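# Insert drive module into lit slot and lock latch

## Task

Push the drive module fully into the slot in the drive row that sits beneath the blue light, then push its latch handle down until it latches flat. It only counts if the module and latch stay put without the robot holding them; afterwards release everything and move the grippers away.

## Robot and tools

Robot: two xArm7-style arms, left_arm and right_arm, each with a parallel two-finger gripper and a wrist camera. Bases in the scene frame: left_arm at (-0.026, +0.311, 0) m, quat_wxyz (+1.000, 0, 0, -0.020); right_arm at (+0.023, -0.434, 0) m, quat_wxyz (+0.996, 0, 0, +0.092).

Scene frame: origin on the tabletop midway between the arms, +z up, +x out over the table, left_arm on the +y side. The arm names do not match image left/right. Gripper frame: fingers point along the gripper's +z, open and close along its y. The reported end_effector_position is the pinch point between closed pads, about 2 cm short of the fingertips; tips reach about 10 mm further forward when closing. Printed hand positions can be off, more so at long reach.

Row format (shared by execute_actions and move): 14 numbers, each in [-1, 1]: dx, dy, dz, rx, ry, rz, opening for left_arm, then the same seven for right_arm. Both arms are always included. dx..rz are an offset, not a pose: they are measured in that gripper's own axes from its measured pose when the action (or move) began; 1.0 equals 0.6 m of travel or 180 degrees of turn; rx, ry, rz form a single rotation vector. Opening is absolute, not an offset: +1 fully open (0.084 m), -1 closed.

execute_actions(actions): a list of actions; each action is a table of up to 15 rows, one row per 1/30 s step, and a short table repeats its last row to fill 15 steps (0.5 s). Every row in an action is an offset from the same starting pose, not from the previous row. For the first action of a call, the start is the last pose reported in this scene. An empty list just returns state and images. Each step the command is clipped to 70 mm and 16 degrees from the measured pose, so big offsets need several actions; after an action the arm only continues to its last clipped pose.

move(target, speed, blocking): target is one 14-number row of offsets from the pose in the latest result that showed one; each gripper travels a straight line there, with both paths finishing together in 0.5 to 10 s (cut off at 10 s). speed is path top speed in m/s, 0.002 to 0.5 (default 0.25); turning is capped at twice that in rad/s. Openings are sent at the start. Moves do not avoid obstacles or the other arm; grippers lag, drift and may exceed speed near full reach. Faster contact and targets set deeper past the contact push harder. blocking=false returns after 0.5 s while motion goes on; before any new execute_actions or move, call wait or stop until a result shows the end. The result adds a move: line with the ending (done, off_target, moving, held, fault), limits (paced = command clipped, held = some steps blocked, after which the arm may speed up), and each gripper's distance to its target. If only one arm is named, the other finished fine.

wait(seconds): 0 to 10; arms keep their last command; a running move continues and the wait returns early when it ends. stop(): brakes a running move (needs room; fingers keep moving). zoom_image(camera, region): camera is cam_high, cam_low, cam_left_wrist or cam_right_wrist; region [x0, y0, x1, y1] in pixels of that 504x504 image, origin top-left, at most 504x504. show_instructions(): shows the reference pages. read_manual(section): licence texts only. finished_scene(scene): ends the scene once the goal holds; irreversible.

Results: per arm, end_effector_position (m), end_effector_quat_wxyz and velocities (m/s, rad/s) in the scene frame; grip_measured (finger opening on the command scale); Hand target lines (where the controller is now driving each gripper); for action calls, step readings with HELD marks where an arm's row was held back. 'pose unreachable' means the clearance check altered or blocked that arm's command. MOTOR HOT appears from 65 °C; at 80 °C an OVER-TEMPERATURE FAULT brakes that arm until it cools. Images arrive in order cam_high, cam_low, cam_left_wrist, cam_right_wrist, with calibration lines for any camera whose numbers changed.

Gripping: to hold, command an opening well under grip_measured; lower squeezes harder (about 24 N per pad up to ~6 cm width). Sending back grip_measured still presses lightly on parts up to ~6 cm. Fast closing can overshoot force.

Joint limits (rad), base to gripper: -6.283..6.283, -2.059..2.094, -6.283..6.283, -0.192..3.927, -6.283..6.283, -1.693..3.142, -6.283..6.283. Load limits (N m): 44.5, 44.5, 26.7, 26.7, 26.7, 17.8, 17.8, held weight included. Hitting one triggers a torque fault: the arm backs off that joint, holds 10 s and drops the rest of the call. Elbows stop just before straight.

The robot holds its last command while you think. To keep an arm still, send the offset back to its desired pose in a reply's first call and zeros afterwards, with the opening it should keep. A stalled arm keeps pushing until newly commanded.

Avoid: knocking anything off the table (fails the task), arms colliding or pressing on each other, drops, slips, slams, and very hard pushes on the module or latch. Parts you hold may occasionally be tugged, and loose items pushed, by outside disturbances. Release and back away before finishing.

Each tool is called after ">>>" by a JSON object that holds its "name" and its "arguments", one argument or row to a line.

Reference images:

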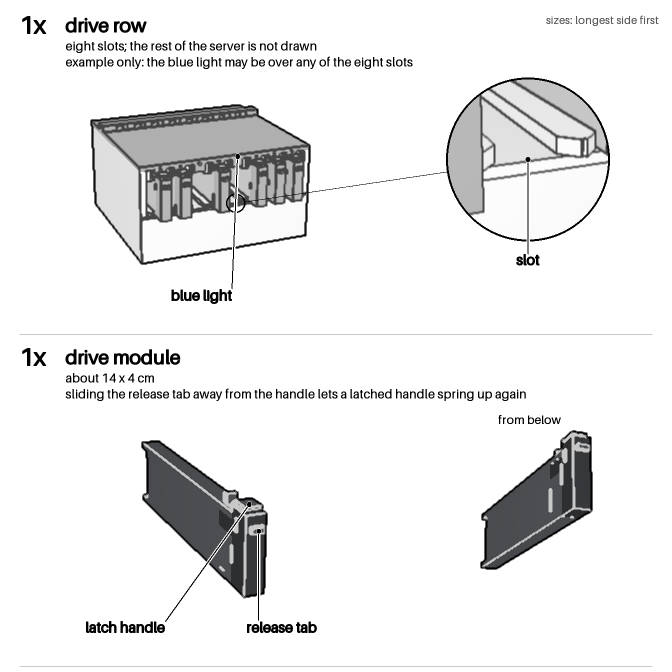

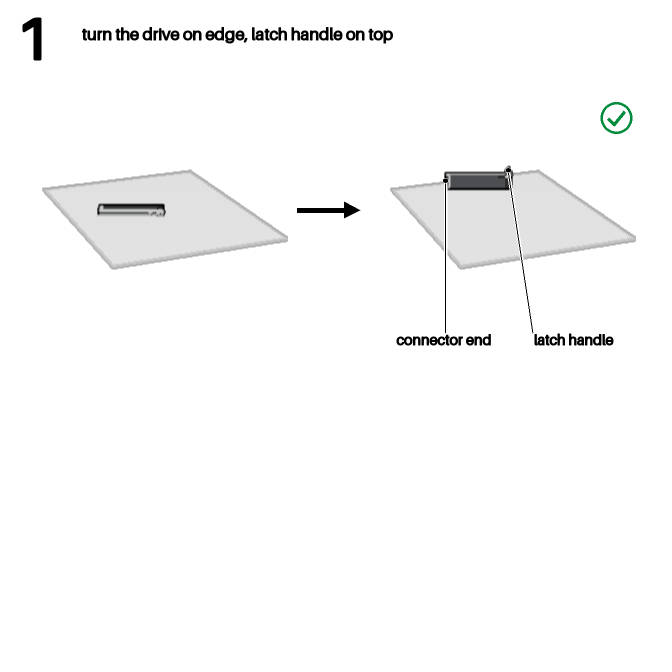

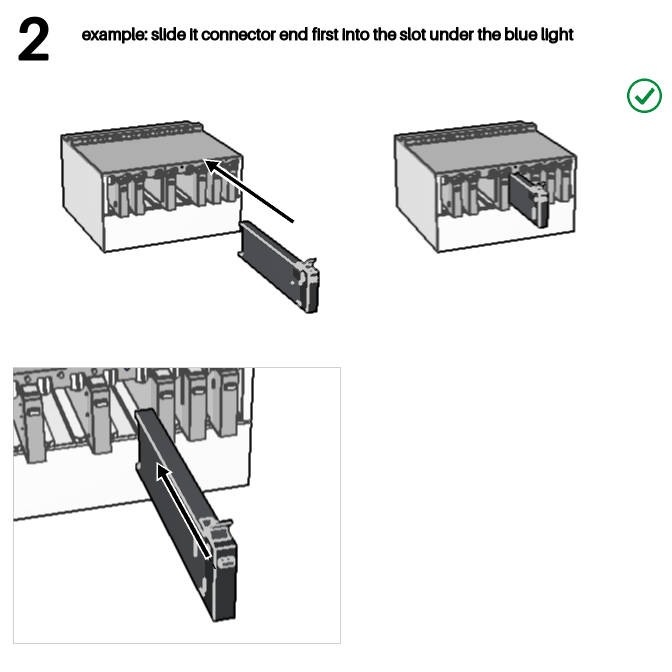

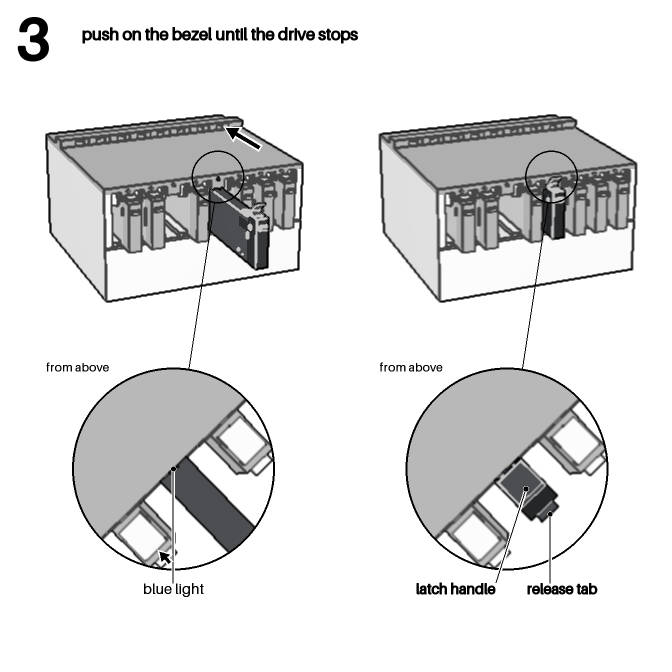

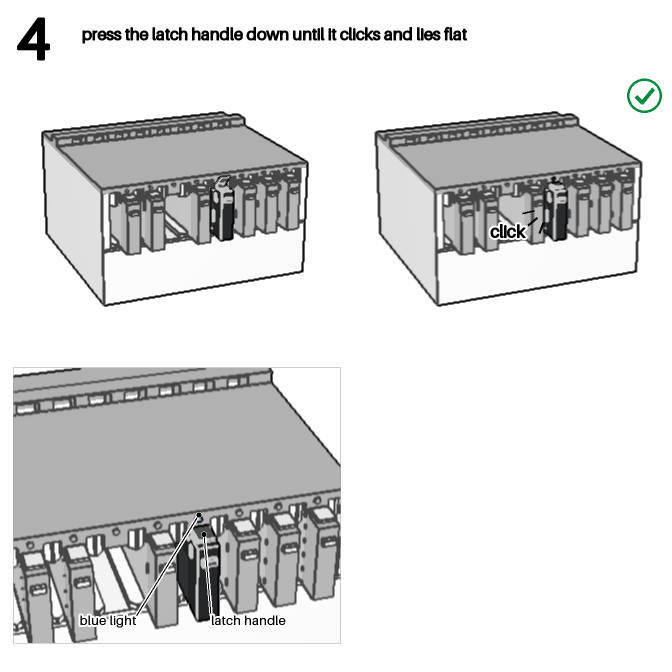

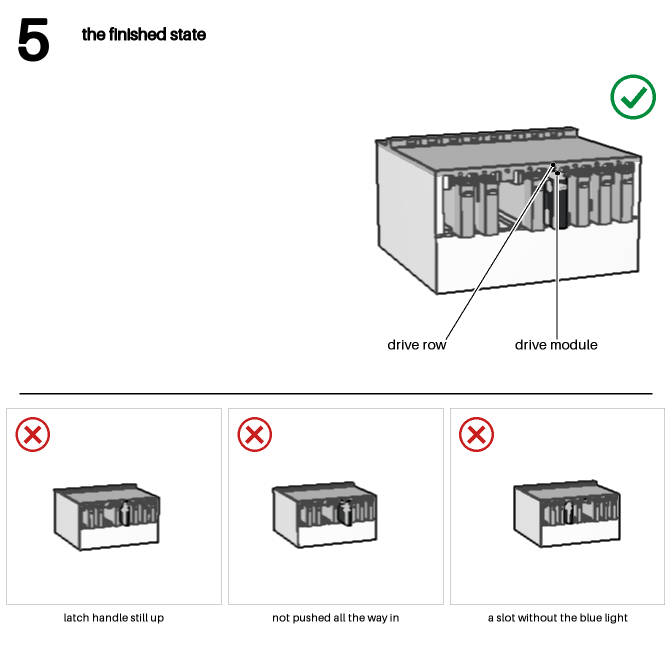

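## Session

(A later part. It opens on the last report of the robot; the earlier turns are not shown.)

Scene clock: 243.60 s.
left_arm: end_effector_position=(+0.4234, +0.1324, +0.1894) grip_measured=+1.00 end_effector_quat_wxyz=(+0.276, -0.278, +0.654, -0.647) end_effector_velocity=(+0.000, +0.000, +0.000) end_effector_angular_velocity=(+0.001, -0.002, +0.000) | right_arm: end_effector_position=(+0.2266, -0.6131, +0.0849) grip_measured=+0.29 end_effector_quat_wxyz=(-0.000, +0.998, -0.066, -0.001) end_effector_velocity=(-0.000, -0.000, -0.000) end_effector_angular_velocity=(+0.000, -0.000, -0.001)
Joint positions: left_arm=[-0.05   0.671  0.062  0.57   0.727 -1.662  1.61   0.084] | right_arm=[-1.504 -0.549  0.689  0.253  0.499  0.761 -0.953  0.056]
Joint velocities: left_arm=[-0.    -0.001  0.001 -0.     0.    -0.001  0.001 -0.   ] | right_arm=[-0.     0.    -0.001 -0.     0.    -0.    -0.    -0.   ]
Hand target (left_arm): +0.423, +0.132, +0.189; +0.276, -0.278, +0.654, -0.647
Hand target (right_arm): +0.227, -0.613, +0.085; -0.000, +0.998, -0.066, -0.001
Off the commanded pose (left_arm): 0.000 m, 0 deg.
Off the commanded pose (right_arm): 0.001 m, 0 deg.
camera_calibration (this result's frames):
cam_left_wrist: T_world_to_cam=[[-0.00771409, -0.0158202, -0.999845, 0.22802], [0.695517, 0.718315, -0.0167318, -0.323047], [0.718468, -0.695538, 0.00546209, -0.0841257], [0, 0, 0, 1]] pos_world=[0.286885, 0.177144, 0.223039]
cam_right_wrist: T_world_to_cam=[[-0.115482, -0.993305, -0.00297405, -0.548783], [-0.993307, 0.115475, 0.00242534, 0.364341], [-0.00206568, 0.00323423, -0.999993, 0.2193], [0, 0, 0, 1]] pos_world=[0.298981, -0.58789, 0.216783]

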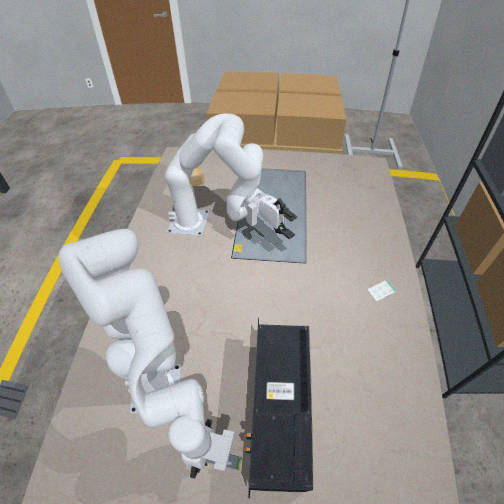

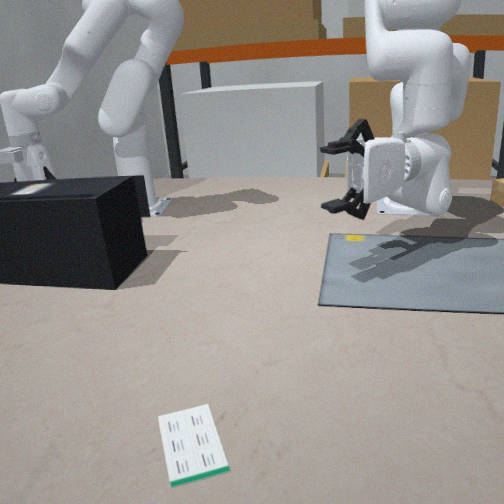

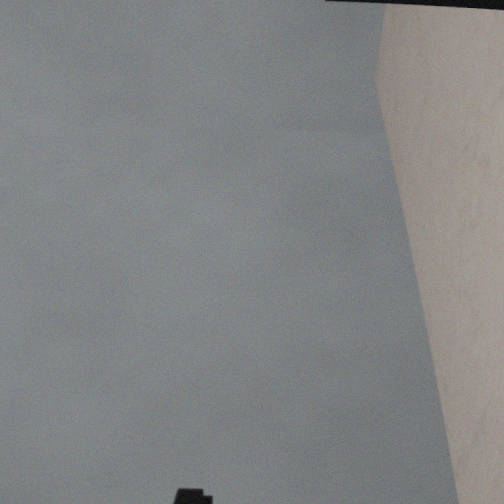

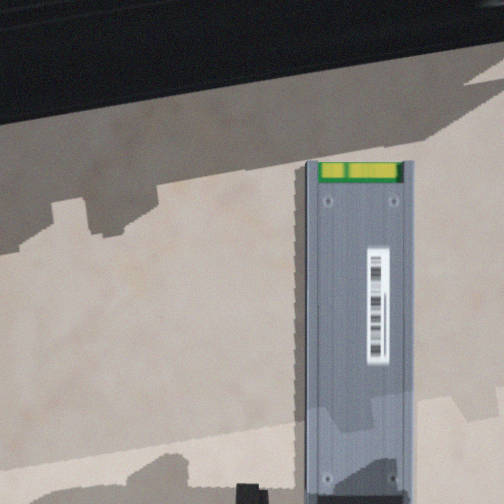

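>>> {"name": "move", "arguments": {
  "target": [0,0,0,0,0,0,1, 0,0,0.1,0,0,0,0.3],
  "speed": 0.06
}}

>>> {"name": "move", "arguments": {
  "target": [0,0,0,0,0,0,1, 0,0,0,0,0,0,-0.7]
}}

>>> {"name": "move", "arguments": {
  "target": [0,0,0,0,0,0,1, 0,0,-0.3,0,0,-0.051,-0.7],
  "speed": 0.12
}}

Scene clock: 249.60 s.
left_arm: end_effector_position=(+0.4234, +0.1324, +0.1894) grip_measured=+1.00 end_effector_quat_wxyz=(+0.276, -0.278, +0.654, -0.647) end_effector_velocity=(+0.000, +0.000, -0.000) end_effector_angular_velocity=(+0.002, -0.001, +0.000) | right_arm: end_effector_position=(+0.2267, -0.6132, +0.0250) grip_measured=+0.29 end_effector_quat_wxyz=(+0.000, +0.998, -0.066, -0.001) end_effector_velocity=(+0.000, -0.001, -0.000) end_effector_angular_velocity=(-0.003, +0.001, -0.001)
Joint positions: left_arm=[-0.05   0.671  0.062  0.57   0.727 -1.662  1.61   0.084] | right_arm=[-1.596 -0.256  0.816  0.209  0.458  0.428 -0.903  0.056]
Joint velocities: left_arm=[ 0.     0.001  0.    -0.     0.    -0.     0.002 -0.   ] | right_arm=[-0.005  0.002  0.004  0.001 -0.005 -0.003  0.004  0.   ]
Hand target (left_arm): +0.423, +0.132, +0.189; +0.276, -0.278, +0.654, -0.647
Hand target (right_arm): +0.227, -0.613, +0.025; -0.000, +0.998, -0.066, -0.001
Off the commanded pose (left_arm): 0.000 m, 0 deg.
Off the commanded pose (right_arm): 0.000 m, 0 deg.
move: done
camera_calibration (this result's frames):
cam_left_wrist: T_world_to_cam=[[-0.0077141, -0.0158203, -0.999845, 0.22802], [0.695517, 0.718315, -0.0167318, -0.323047], [0.718468, -0.695538, 0.00546213, -0.0841257], [0, 0, 0, 1]] pos_world=[0.286885, 0.177144, 0.223039]
cam_right_wrist: T_world_to_cam=[[-0.115409, -0.993314, -0.00270737, -0.549081], [-0.993317, 0.115404, 0.00177546, 0.364573], [-0.00145114, 0.00289418, -0.999995, 0.159008], [0, 0, 0, 1]] pos_world=[0.298999, -0.587943, 0.156874]

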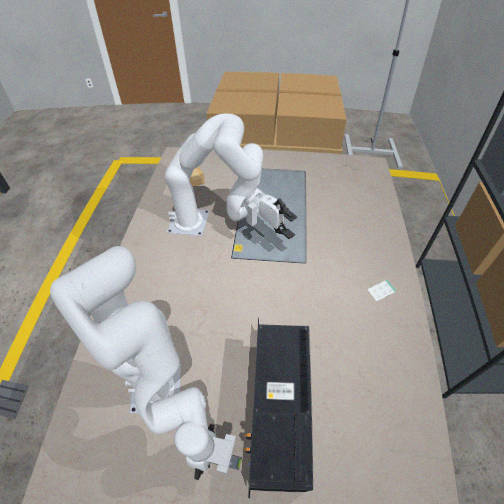

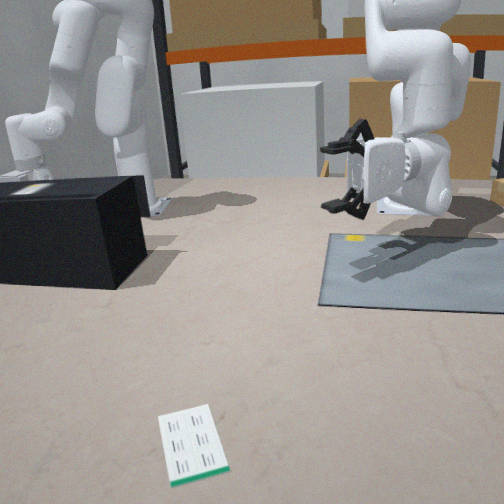

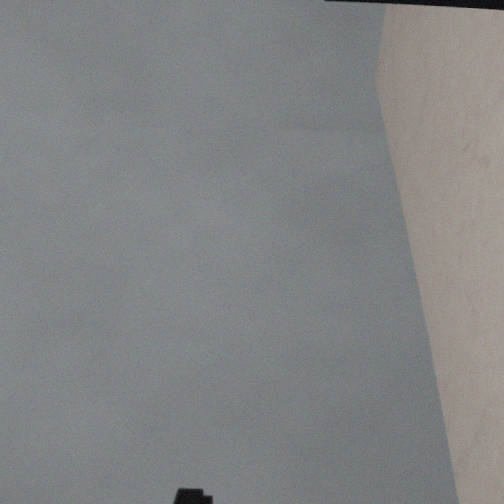

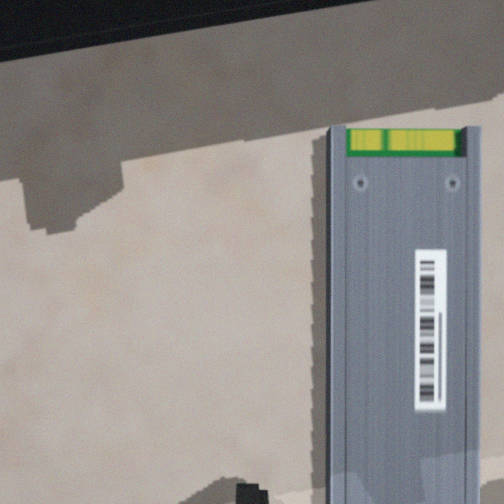

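Scene clock: 250.10 s.
left_arm: end_effector_position=(+0.4234, +0.1324, +0.1894) grip_measured=+1.00 end_effector_quat_wxyz=(+0.276, -0.278, +0.654, -0.647) end_effector_velocity=(-0.000, -0.001, -0.001) end_effector_angular_velocity=(-0.000, +0.001, -0.003) | right_arm: end_effector_position=(+0.2268, -0.6133, +0.0251) grip_measured=-0.24 end_effector_quat_wxyz=(+0.000, +0.998, -0.066, -0.001) end_effector_velocity=(+0.000, +0.001, -0.000) end_effector_angular_velocity=(+0.000, +0.001, +0.003)
Joint positions: left_arm=[-0.05   0.671  0.062  0.57   0.727 -1.662  1.61   0.084] | right_arm=[-1.596 -0.257  0.815  0.209  0.458  0.428 -0.903  0.034]
Joint velocities: left_arm=[-0.     0.001 -0.001  0.     0.002  0.     0.     0.   ] | right_arm=[ 0.001  0.001  0.001 -0.    -0.001  0.     0.001  0.   ]
Hand target (left_arm): +0.423, +0.132, +0.189; +0.276, -0.278, +0.654, -0.647
Hand target (right_arm): +0.227, -0.613, +0.025; +0.000, +0.998, -0.066, -0.001
Off the commanded pose (left_arm): 0.000 m, 0 deg.
Off the commanded pose (right_arm): 0.000 m, 0 deg.
move: done
camera_calibration (this result's frames):
cam_left_wrist: T_world_to_cam=[[-0.00771406, -0.0158201, -0.999845, 0.22802], [0.695517, 0.718315, -0.0167316, -0.323047], [0.718469, -0.695538, 0.005462, -0.0841257], [0, 0, 0, 1]] pos_world=[0.286885, 0.177144, 0.223039]
cam_right_wrist: T_world_to_cam=[[-0.115411, -0.993315, -0.00238477, -0.549201], [-0.993317, 0.115408, 0.0014866, 0.364711], [-0.00120145, 0.0025404, -0.999996, 0.158843], [0, 0, 0, 1]] pos_world=[0.29908, -0.588023, 0.15699]

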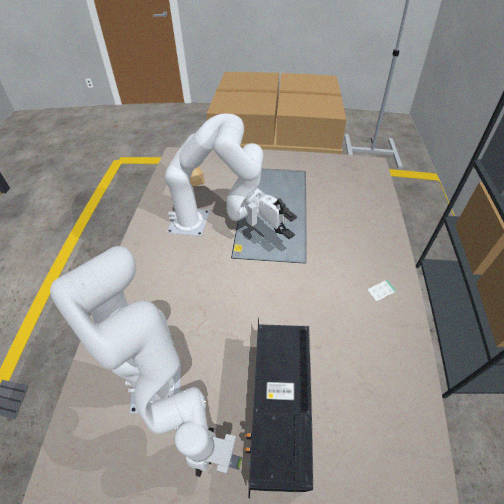

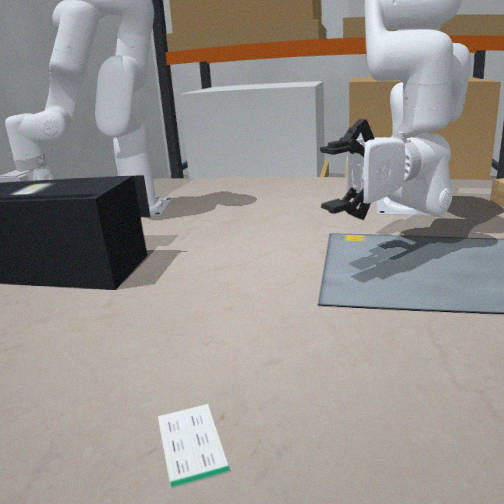

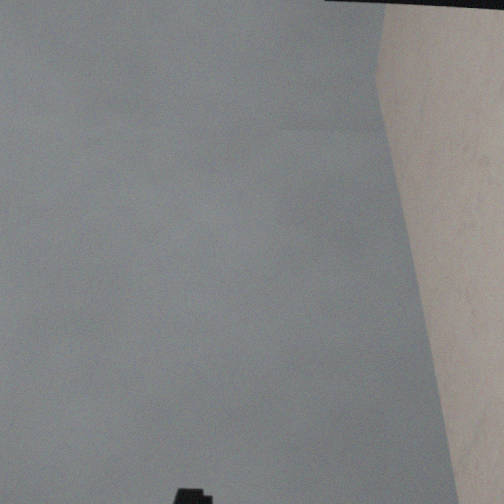

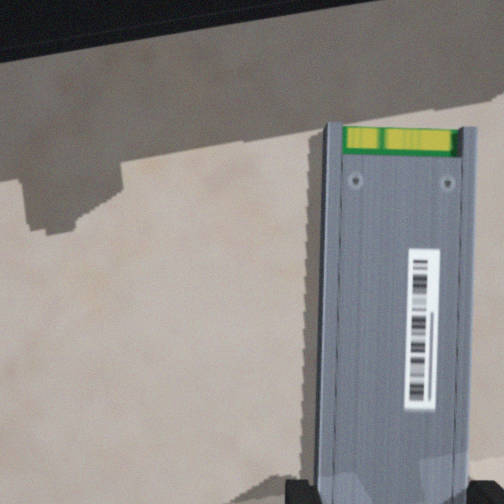

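Scene clock: 251.93 s.
left_arm: end_effector_position=(+0.4234, +0.1324, +0.1894) grip_measured=+1.00 end_effector_quat_wxyz=(+0.276, -0.278, +0.654, -0.647) end_effector_velocity=(+0.000, +0.000, +0.001) end_effector_angular_velocity=(-0.000, -0.001, +0.001) | right_arm: end_effector_position=(+0.2264, -0.6132, +0.2048) grip_measured=-0.24 end_effector_quat_wxyz=(-0.000, +1.000, +0.014, -0.002) end_effector_velocity=(+0.001, -0.001, +0.002) end_effector_angular_velocity=(-0.003, -0.001, +0.001)
Joint positions: left_arm=[-0.05   0.671  0.062  0.57   0.727 -1.662  1.61   0.084] | right_arm=[-1.483 -0.798  0.495  0.468  0.367  1.227 -1.097  0.034]
Joint velocities: left_arm=[ 0.    -0.001  0.    -0.    -0.001 -0.    -0.001  0.   ] | right_arm=[-0.    -0.    -0.     0.004 -0.001  0.001 -0.     0.   ]
Hand target (left_arm): +0.423, +0.132, +0.189; +0.276, -0.278, +0.654, -0.647
Hand target (right_arm): +0.227, -0.613, +0.205; +0.000, +1.000, +0.014, -0.001
Off the commanded pose (left_arm): 0.000 m, 0 deg.
Off the commanded pose (right_arm): 0.001 m, 0 deg.
move: done
camera_calibration (this result's frames):
cam_left_wrist: T_world_to_cam=[[-0.00771422, -0.0158202, -0.999845, 0.22802], [0.695517, 0.718315, -0.0167319, -0.323047], [0.718469, -0.695538, 0.00546199, -0.0841257], [0, 0, 0, 1]] pos_world=[0.286885, 0.177144, 0.223039]
cam_right_wrist: T_world_to_cam=[[0.0436822, -0.99904, -0.00337897, -0.588048], [-0.999041, -0.0436917, 0.00278899, 0.267559], [-0.00293394, 0.0032539, -0.99999, 0.339408], [0, 0, 0, 1]] pos_world=[0.293985, -0.576898, 0.336672]

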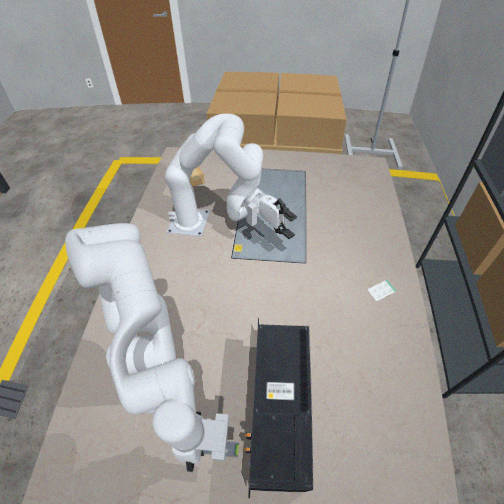

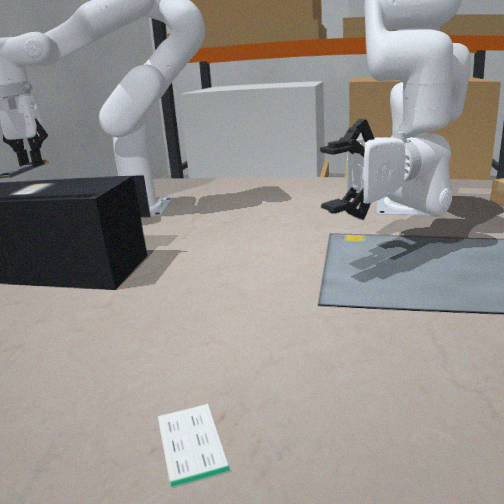

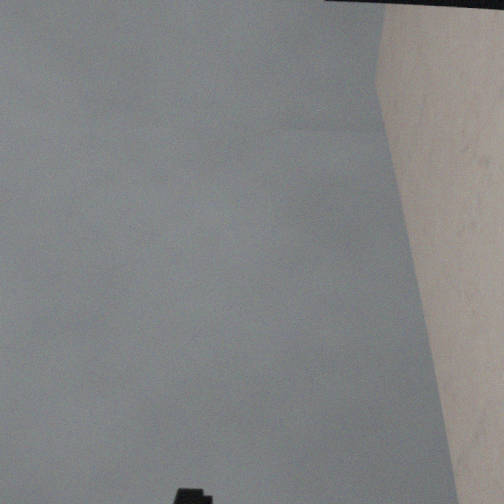

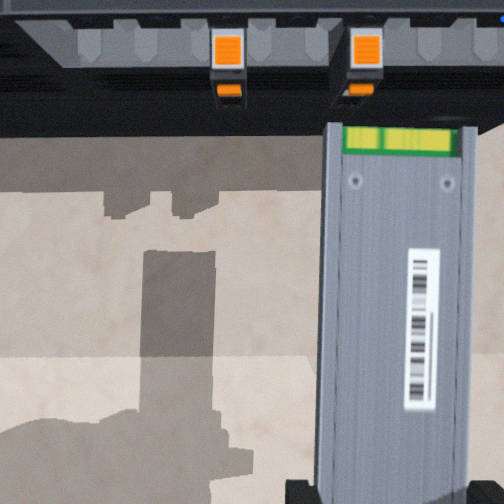

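>>> {"name": "move", "arguments": {
  "target": [0,0,0,0,0,0,1, -0.05,0.088,0.09,0.5,0,0,-0.7],
  "speed": 0.15
}}

Scene clock: 263.87 s.
left_arm: end_effector_position=(+0.4234, +0.1324, +0.1894) grip_measured=+1.00 end_effector_quat_wxyz=(+0.276, -0.278, +0.654, -0.647) end_effector_velocity=(-0.000, +0.000, +0.000) end_effector_angular_velocity=(+0.000, -0.001, -0.000) | right_arm: end_effector_position=(+0.1970, -0.6666, +0.1497) grip_measured=-0.24 end_effector_quat_wxyz=(+0.707, -0.707, -0.008, +0.012) end_effector_velocity=(-0.000, -0.001, +0.001) end_effector_angular_velocity=(-0.003, +0.000, +0.002)
Joint positions: left_arm=[-0.05   0.671  0.062  0.57   0.727 -1.662  1.61   0.084] | right_arm=[-1.681  0.776  0.294  1.406  0.303  2.147 -1.185  0.034]
Joint velocities: left_arm=[ 0.     0.     0.    -0.     0.001 -0.001  0.001 -0.   ] | right_arm=[ 0.001 -0.002 -0.     0.003 -0.001  0.002  0.001 -0.   ]
Hand target (left_arm): +0.423, +0.132, +0.189; +0.276, -0.278, +0.654, -0.647
Hand target (right_arm): +0.197, -0.667, +0.150; +0.707, -0.707, -0.008, +0.012
Off the commanded pose (left_arm): 0.000 m, 0 deg.
Off the commanded pose (right_arm): 0.001 m, 0 deg.
move: done
camera_calibration (this result's frames):
cam_left_wrist: T_world_to_cam=[[-0.00771407, -0.0158203, -0.999845, 0.22802], [0.695517, 0.718315, -0.0167318, -0.323047], [0.718468, -0.695538, 0.00546217, -0.0841257], [0, 0, 0, 1]] pos_world=[0.286885, 0.177144, 0.223039]
cam_right_wrist: T_world_to_cam=[[0.0103235, 0.00225535, -0.999944, 0.18292], [-0.999573, -0.0273296, -0.0103813, 0.248962], [-0.0273514, 0.999624, 0.00197224, 0.803358], [0, 0, 0, 1]] pos_world=[0.268941, -0.796664, 0.18391]

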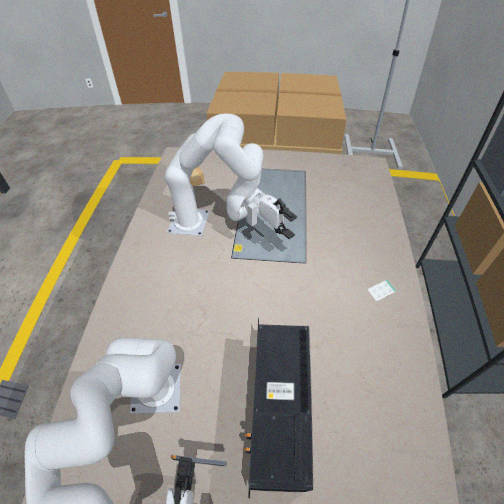

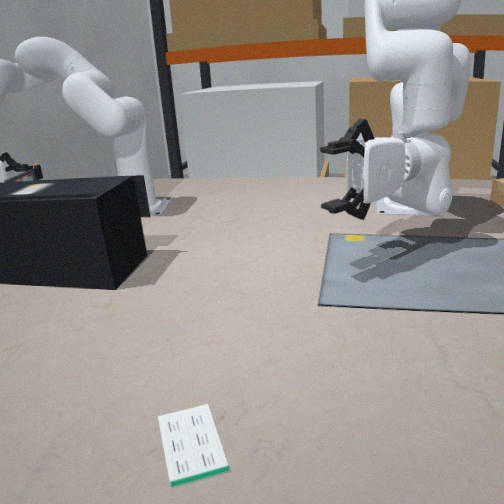

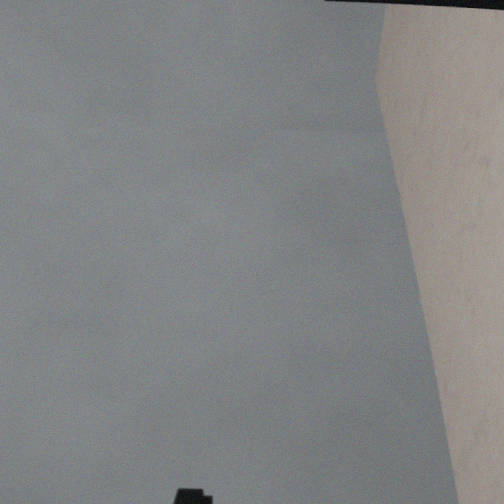

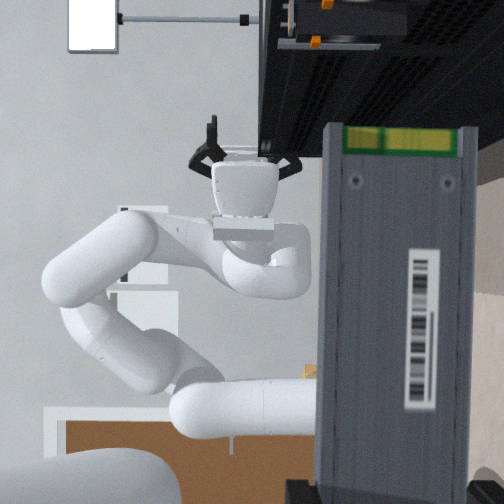

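>>> {"name": "move", "arguments": {
  "target": [0,0,0,0,0,0,1, 0.065,0,0,0,0,-0.003,-0.7],
  "speed": 0.05
}}

>>> {"name": "zoom_image", "arguments": {
  "camera": "cam_high",
  "region": [170,410,290,504]
}}

Scene clock: 275.93 s.
left_arm: end_effector_position=(+0.4234, +0.1324, +0.1894) grip_measured=+1.00 end_effector_quat_wxyz=(+0.276, -0.278, +0.654, -0.647) end_effector_velocity=(+0.000, +0.000, +0.001) end_effector_angular_velocity=(-0.001, +0.000, +0.001) | right_arm: end_effector_position=(+0.2358, -0.6657, +0.1494) grip_measured=-0.24 end_effector_quat_wxyz=(+0.707, -0.707, -0.011, +0.008) end_effector_velocity=(-0.001, -0.001, -0.000) end_effector_angular_velocity=(-0.001, +0.003, -0.006)
Joint positions: left_arm=[-0.05   0.671  0.062  0.57   0.727 -1.662  1.61   0.084] | right_arm=[-1.631  0.814  0.319  1.461  0.37   2.136 -1.128  0.034]
Joint velocities: left_arm=[-0.    -0.002  0.    -0.    -0.     0.    -0.002 -0.   ] | right_arm=[-0.002 -0.001 -0.004  0.001  0.001  0.     0.     0.   ]
Hand target (left_arm): +0.423, +0.132, +0.189; +0.276, -0.278, +0.654, -0.647
Hand target (right_arm): +0.236, -0.666, +0.149; +0.707, -0.707, -0.011, +0.008
Off the commanded pose (left_arm): 0.000 m, 0 deg.
Off the commanded pose (right_arm): 0.000 m, 0 deg.
move: done
camera_calibration (this result's frames):
cam_left_wrist: T_world_to_cam=[[-0.00771402, -0.0158204, -0.999845, 0.22802], [0.695517, 0.718315, -0.0167319, -0.323047], [0.718468, -0.695538, 0.00546227, -0.0841257], [0, 0, 0, 1]] pos_world=[0.286885, 0.177144, 0.223039]
cam_right_wrist: T_world_to_cam=[[0.019313, 0.00218098, -0.999811, 0.180036], [-0.999448, -0.026993, -0.0193649, 0.289339], [-0.0270302, 0.999633, 0.00165846, 0.803478], [0, 0, 0, 1]] pos_world=[0.30742, -0.795766, 0.184273]

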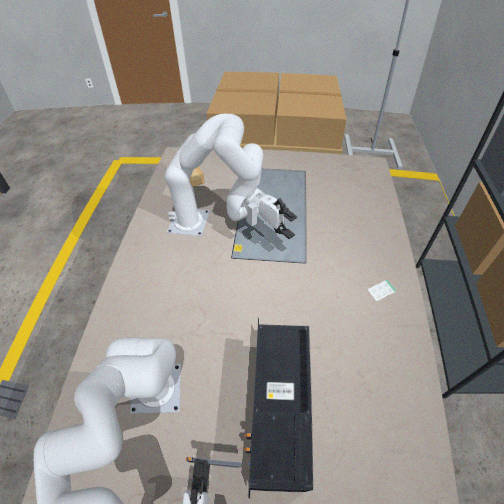

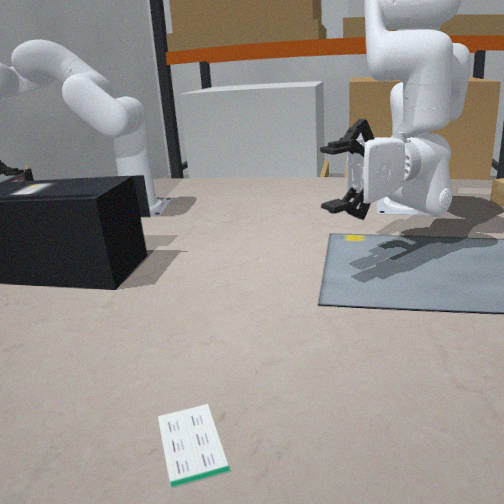

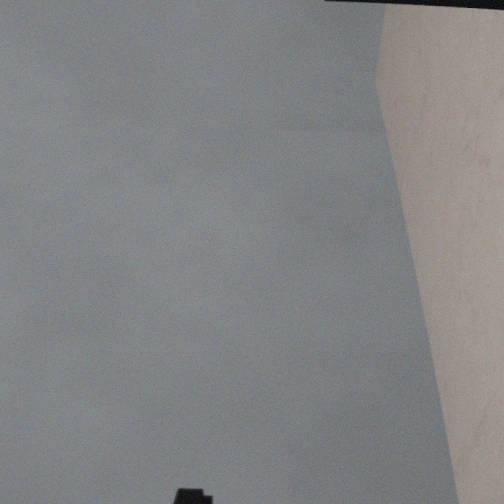

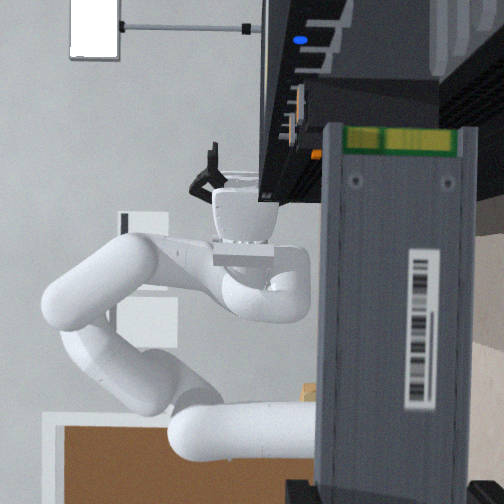

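Region (170, 410, 290, 504) of cam_high's 504x504 image, scaled by 4.200, with more detail than that image has; it fills the top 395 rows of this view, and the rest is white.

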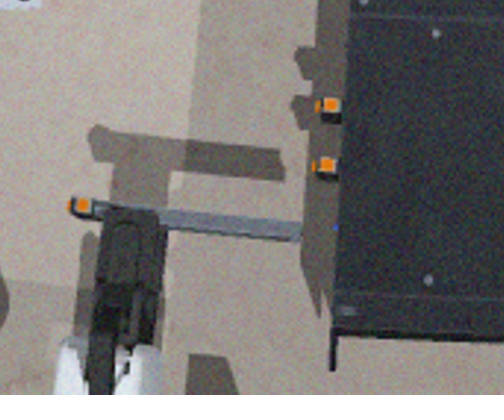

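>>> {"name": "move", "arguments": {
  "target": [0,0,0,0,0,0,1, 0.05,0,0,0,0,0,-0.7],
  "speed": 0.02
}}

>>> {"name": "zoom_image", "arguments": {
  "camera": "cam_high",
  "region": [170,410,290,504]
}}

Scene clock: 288.40 s.
left_arm: end_effector_position=(+0.4234, +0.1324, +0.1894) grip_measured=+1.00 end_effector_quat_wxyz=(+0.276, -0.278, +0.654, -0.647) end_effector_velocity=(+0.000, -0.000, +0.000) end_effector_angular_velocity=(+0.001, -0.000, -0.001) | right_arm: end_effector_position=(+0.2652, -0.6650, +0.1490) grip_measured=-0.24 end_effector_quat_wxyz=(+0.706, -0.708, -0.010, +0.009) end_effector_velocity=(+0.001, -0.000, +0.000) end_effector_angular_velocity=(-0.003, -0.001, +0.002)
Joint positions: left_arm=[-0.05   0.671  0.062  0.57   0.727 -1.662  1.61   0.084] | right_arm=[-1.588  0.847  0.333  1.512  0.417  2.128 -1.078  0.034]
Joint velocities: left_arm=[-0.    -0.001  0.001  0.     0.001  0.001  0.    -0.   ] | right_arm=[ 0.    -0.     0.002  0.002 -0.001 -0.001  0.001  0.   ]
Hand target (left_arm): +0.423, +0.132, +0.189; +0.276, -0.278, +0.654, -0.647
Hand target (right_arm): +0.266, -0.665, +0.149; +0.707, -0.708, -0.011, +0.008
Off the commanded pose (left_arm): 0.000 m, 0 deg.
Off the commanded pose (right_arm): 0.001 m, 0 deg.
move: done
camera_calibration (this result's frames):
cam_left_wrist: T_world_to_cam=[[-0.00771413, -0.0158206, -0.999845, 0.22802], [0.695517, 0.718315, -0.0167321, -0.323047], [0.718468, -0.695538, 0.00546231, -0.0841257], [0, 0, 0, 1]] pos_world=[0.286885, 0.177144, 0.223039]
cam_right_wrist: T_world_to_cam=[[0.0174739, 0.00145093, -0.999846, 0.179105], [-0.999468, -0.0275198, -0.0175072, 0.318068], [-0.027541, 0.99962, 0.000969275, 0.80384], [0, 0, 0, 1]] pos_world=[0.336908, -0.795042, 0.183867]

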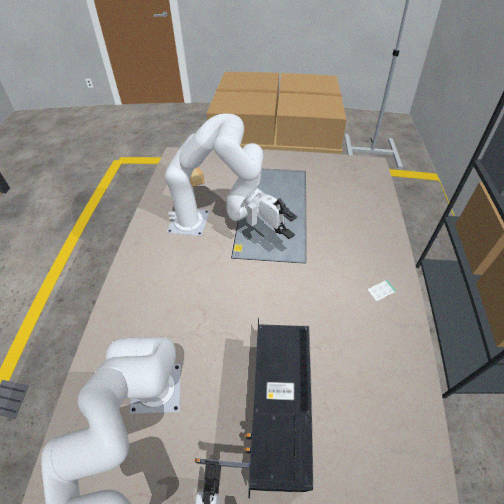

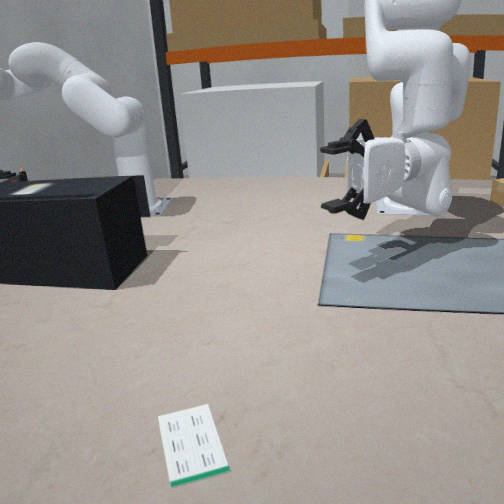

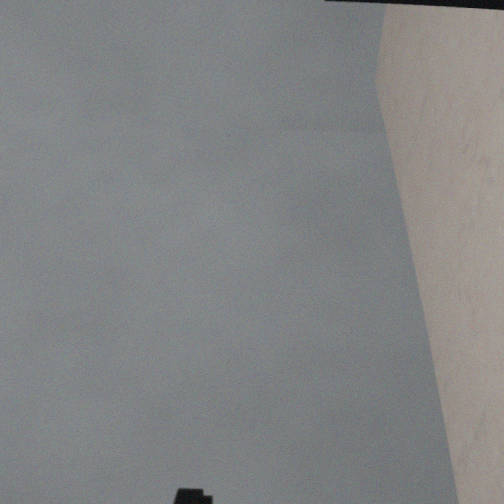

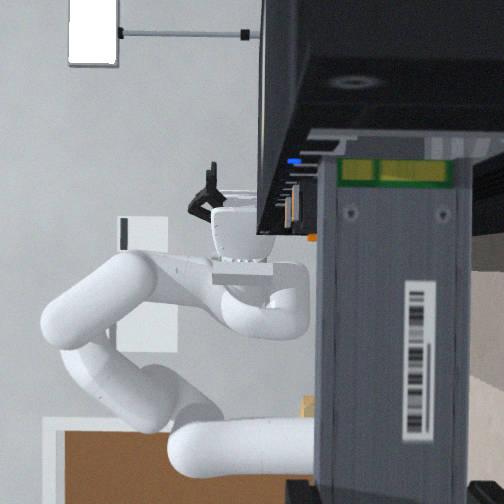

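Region (170, 410, 290, 504) of cam_high's 504x504 image, scaled by 4.200, with more detail than that image has; it fills the top 395 rows of this view, and the rest is white.

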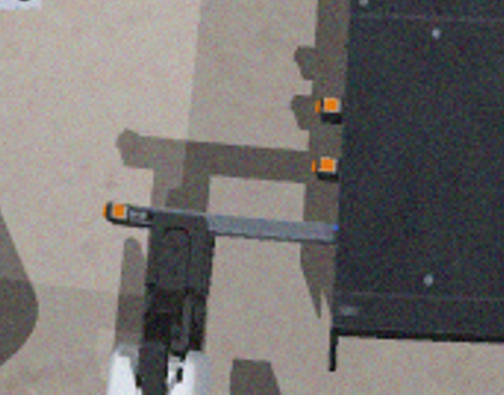

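>>> {"name": "zoom_image", "arguments": {
  "camera": "cam_right_wrist",
  "region": [270,60,504,260]
}}

Region (270, 60, 504, 260) of cam_right_wrist's 504x504 image, scaled by 2.154, with more detail than that image has; it fills the top 431 rows of this view, and the rest is white.

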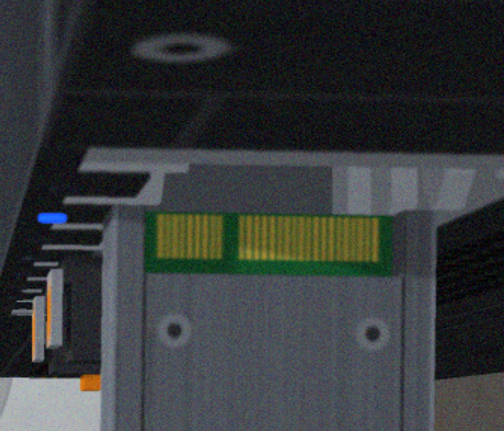

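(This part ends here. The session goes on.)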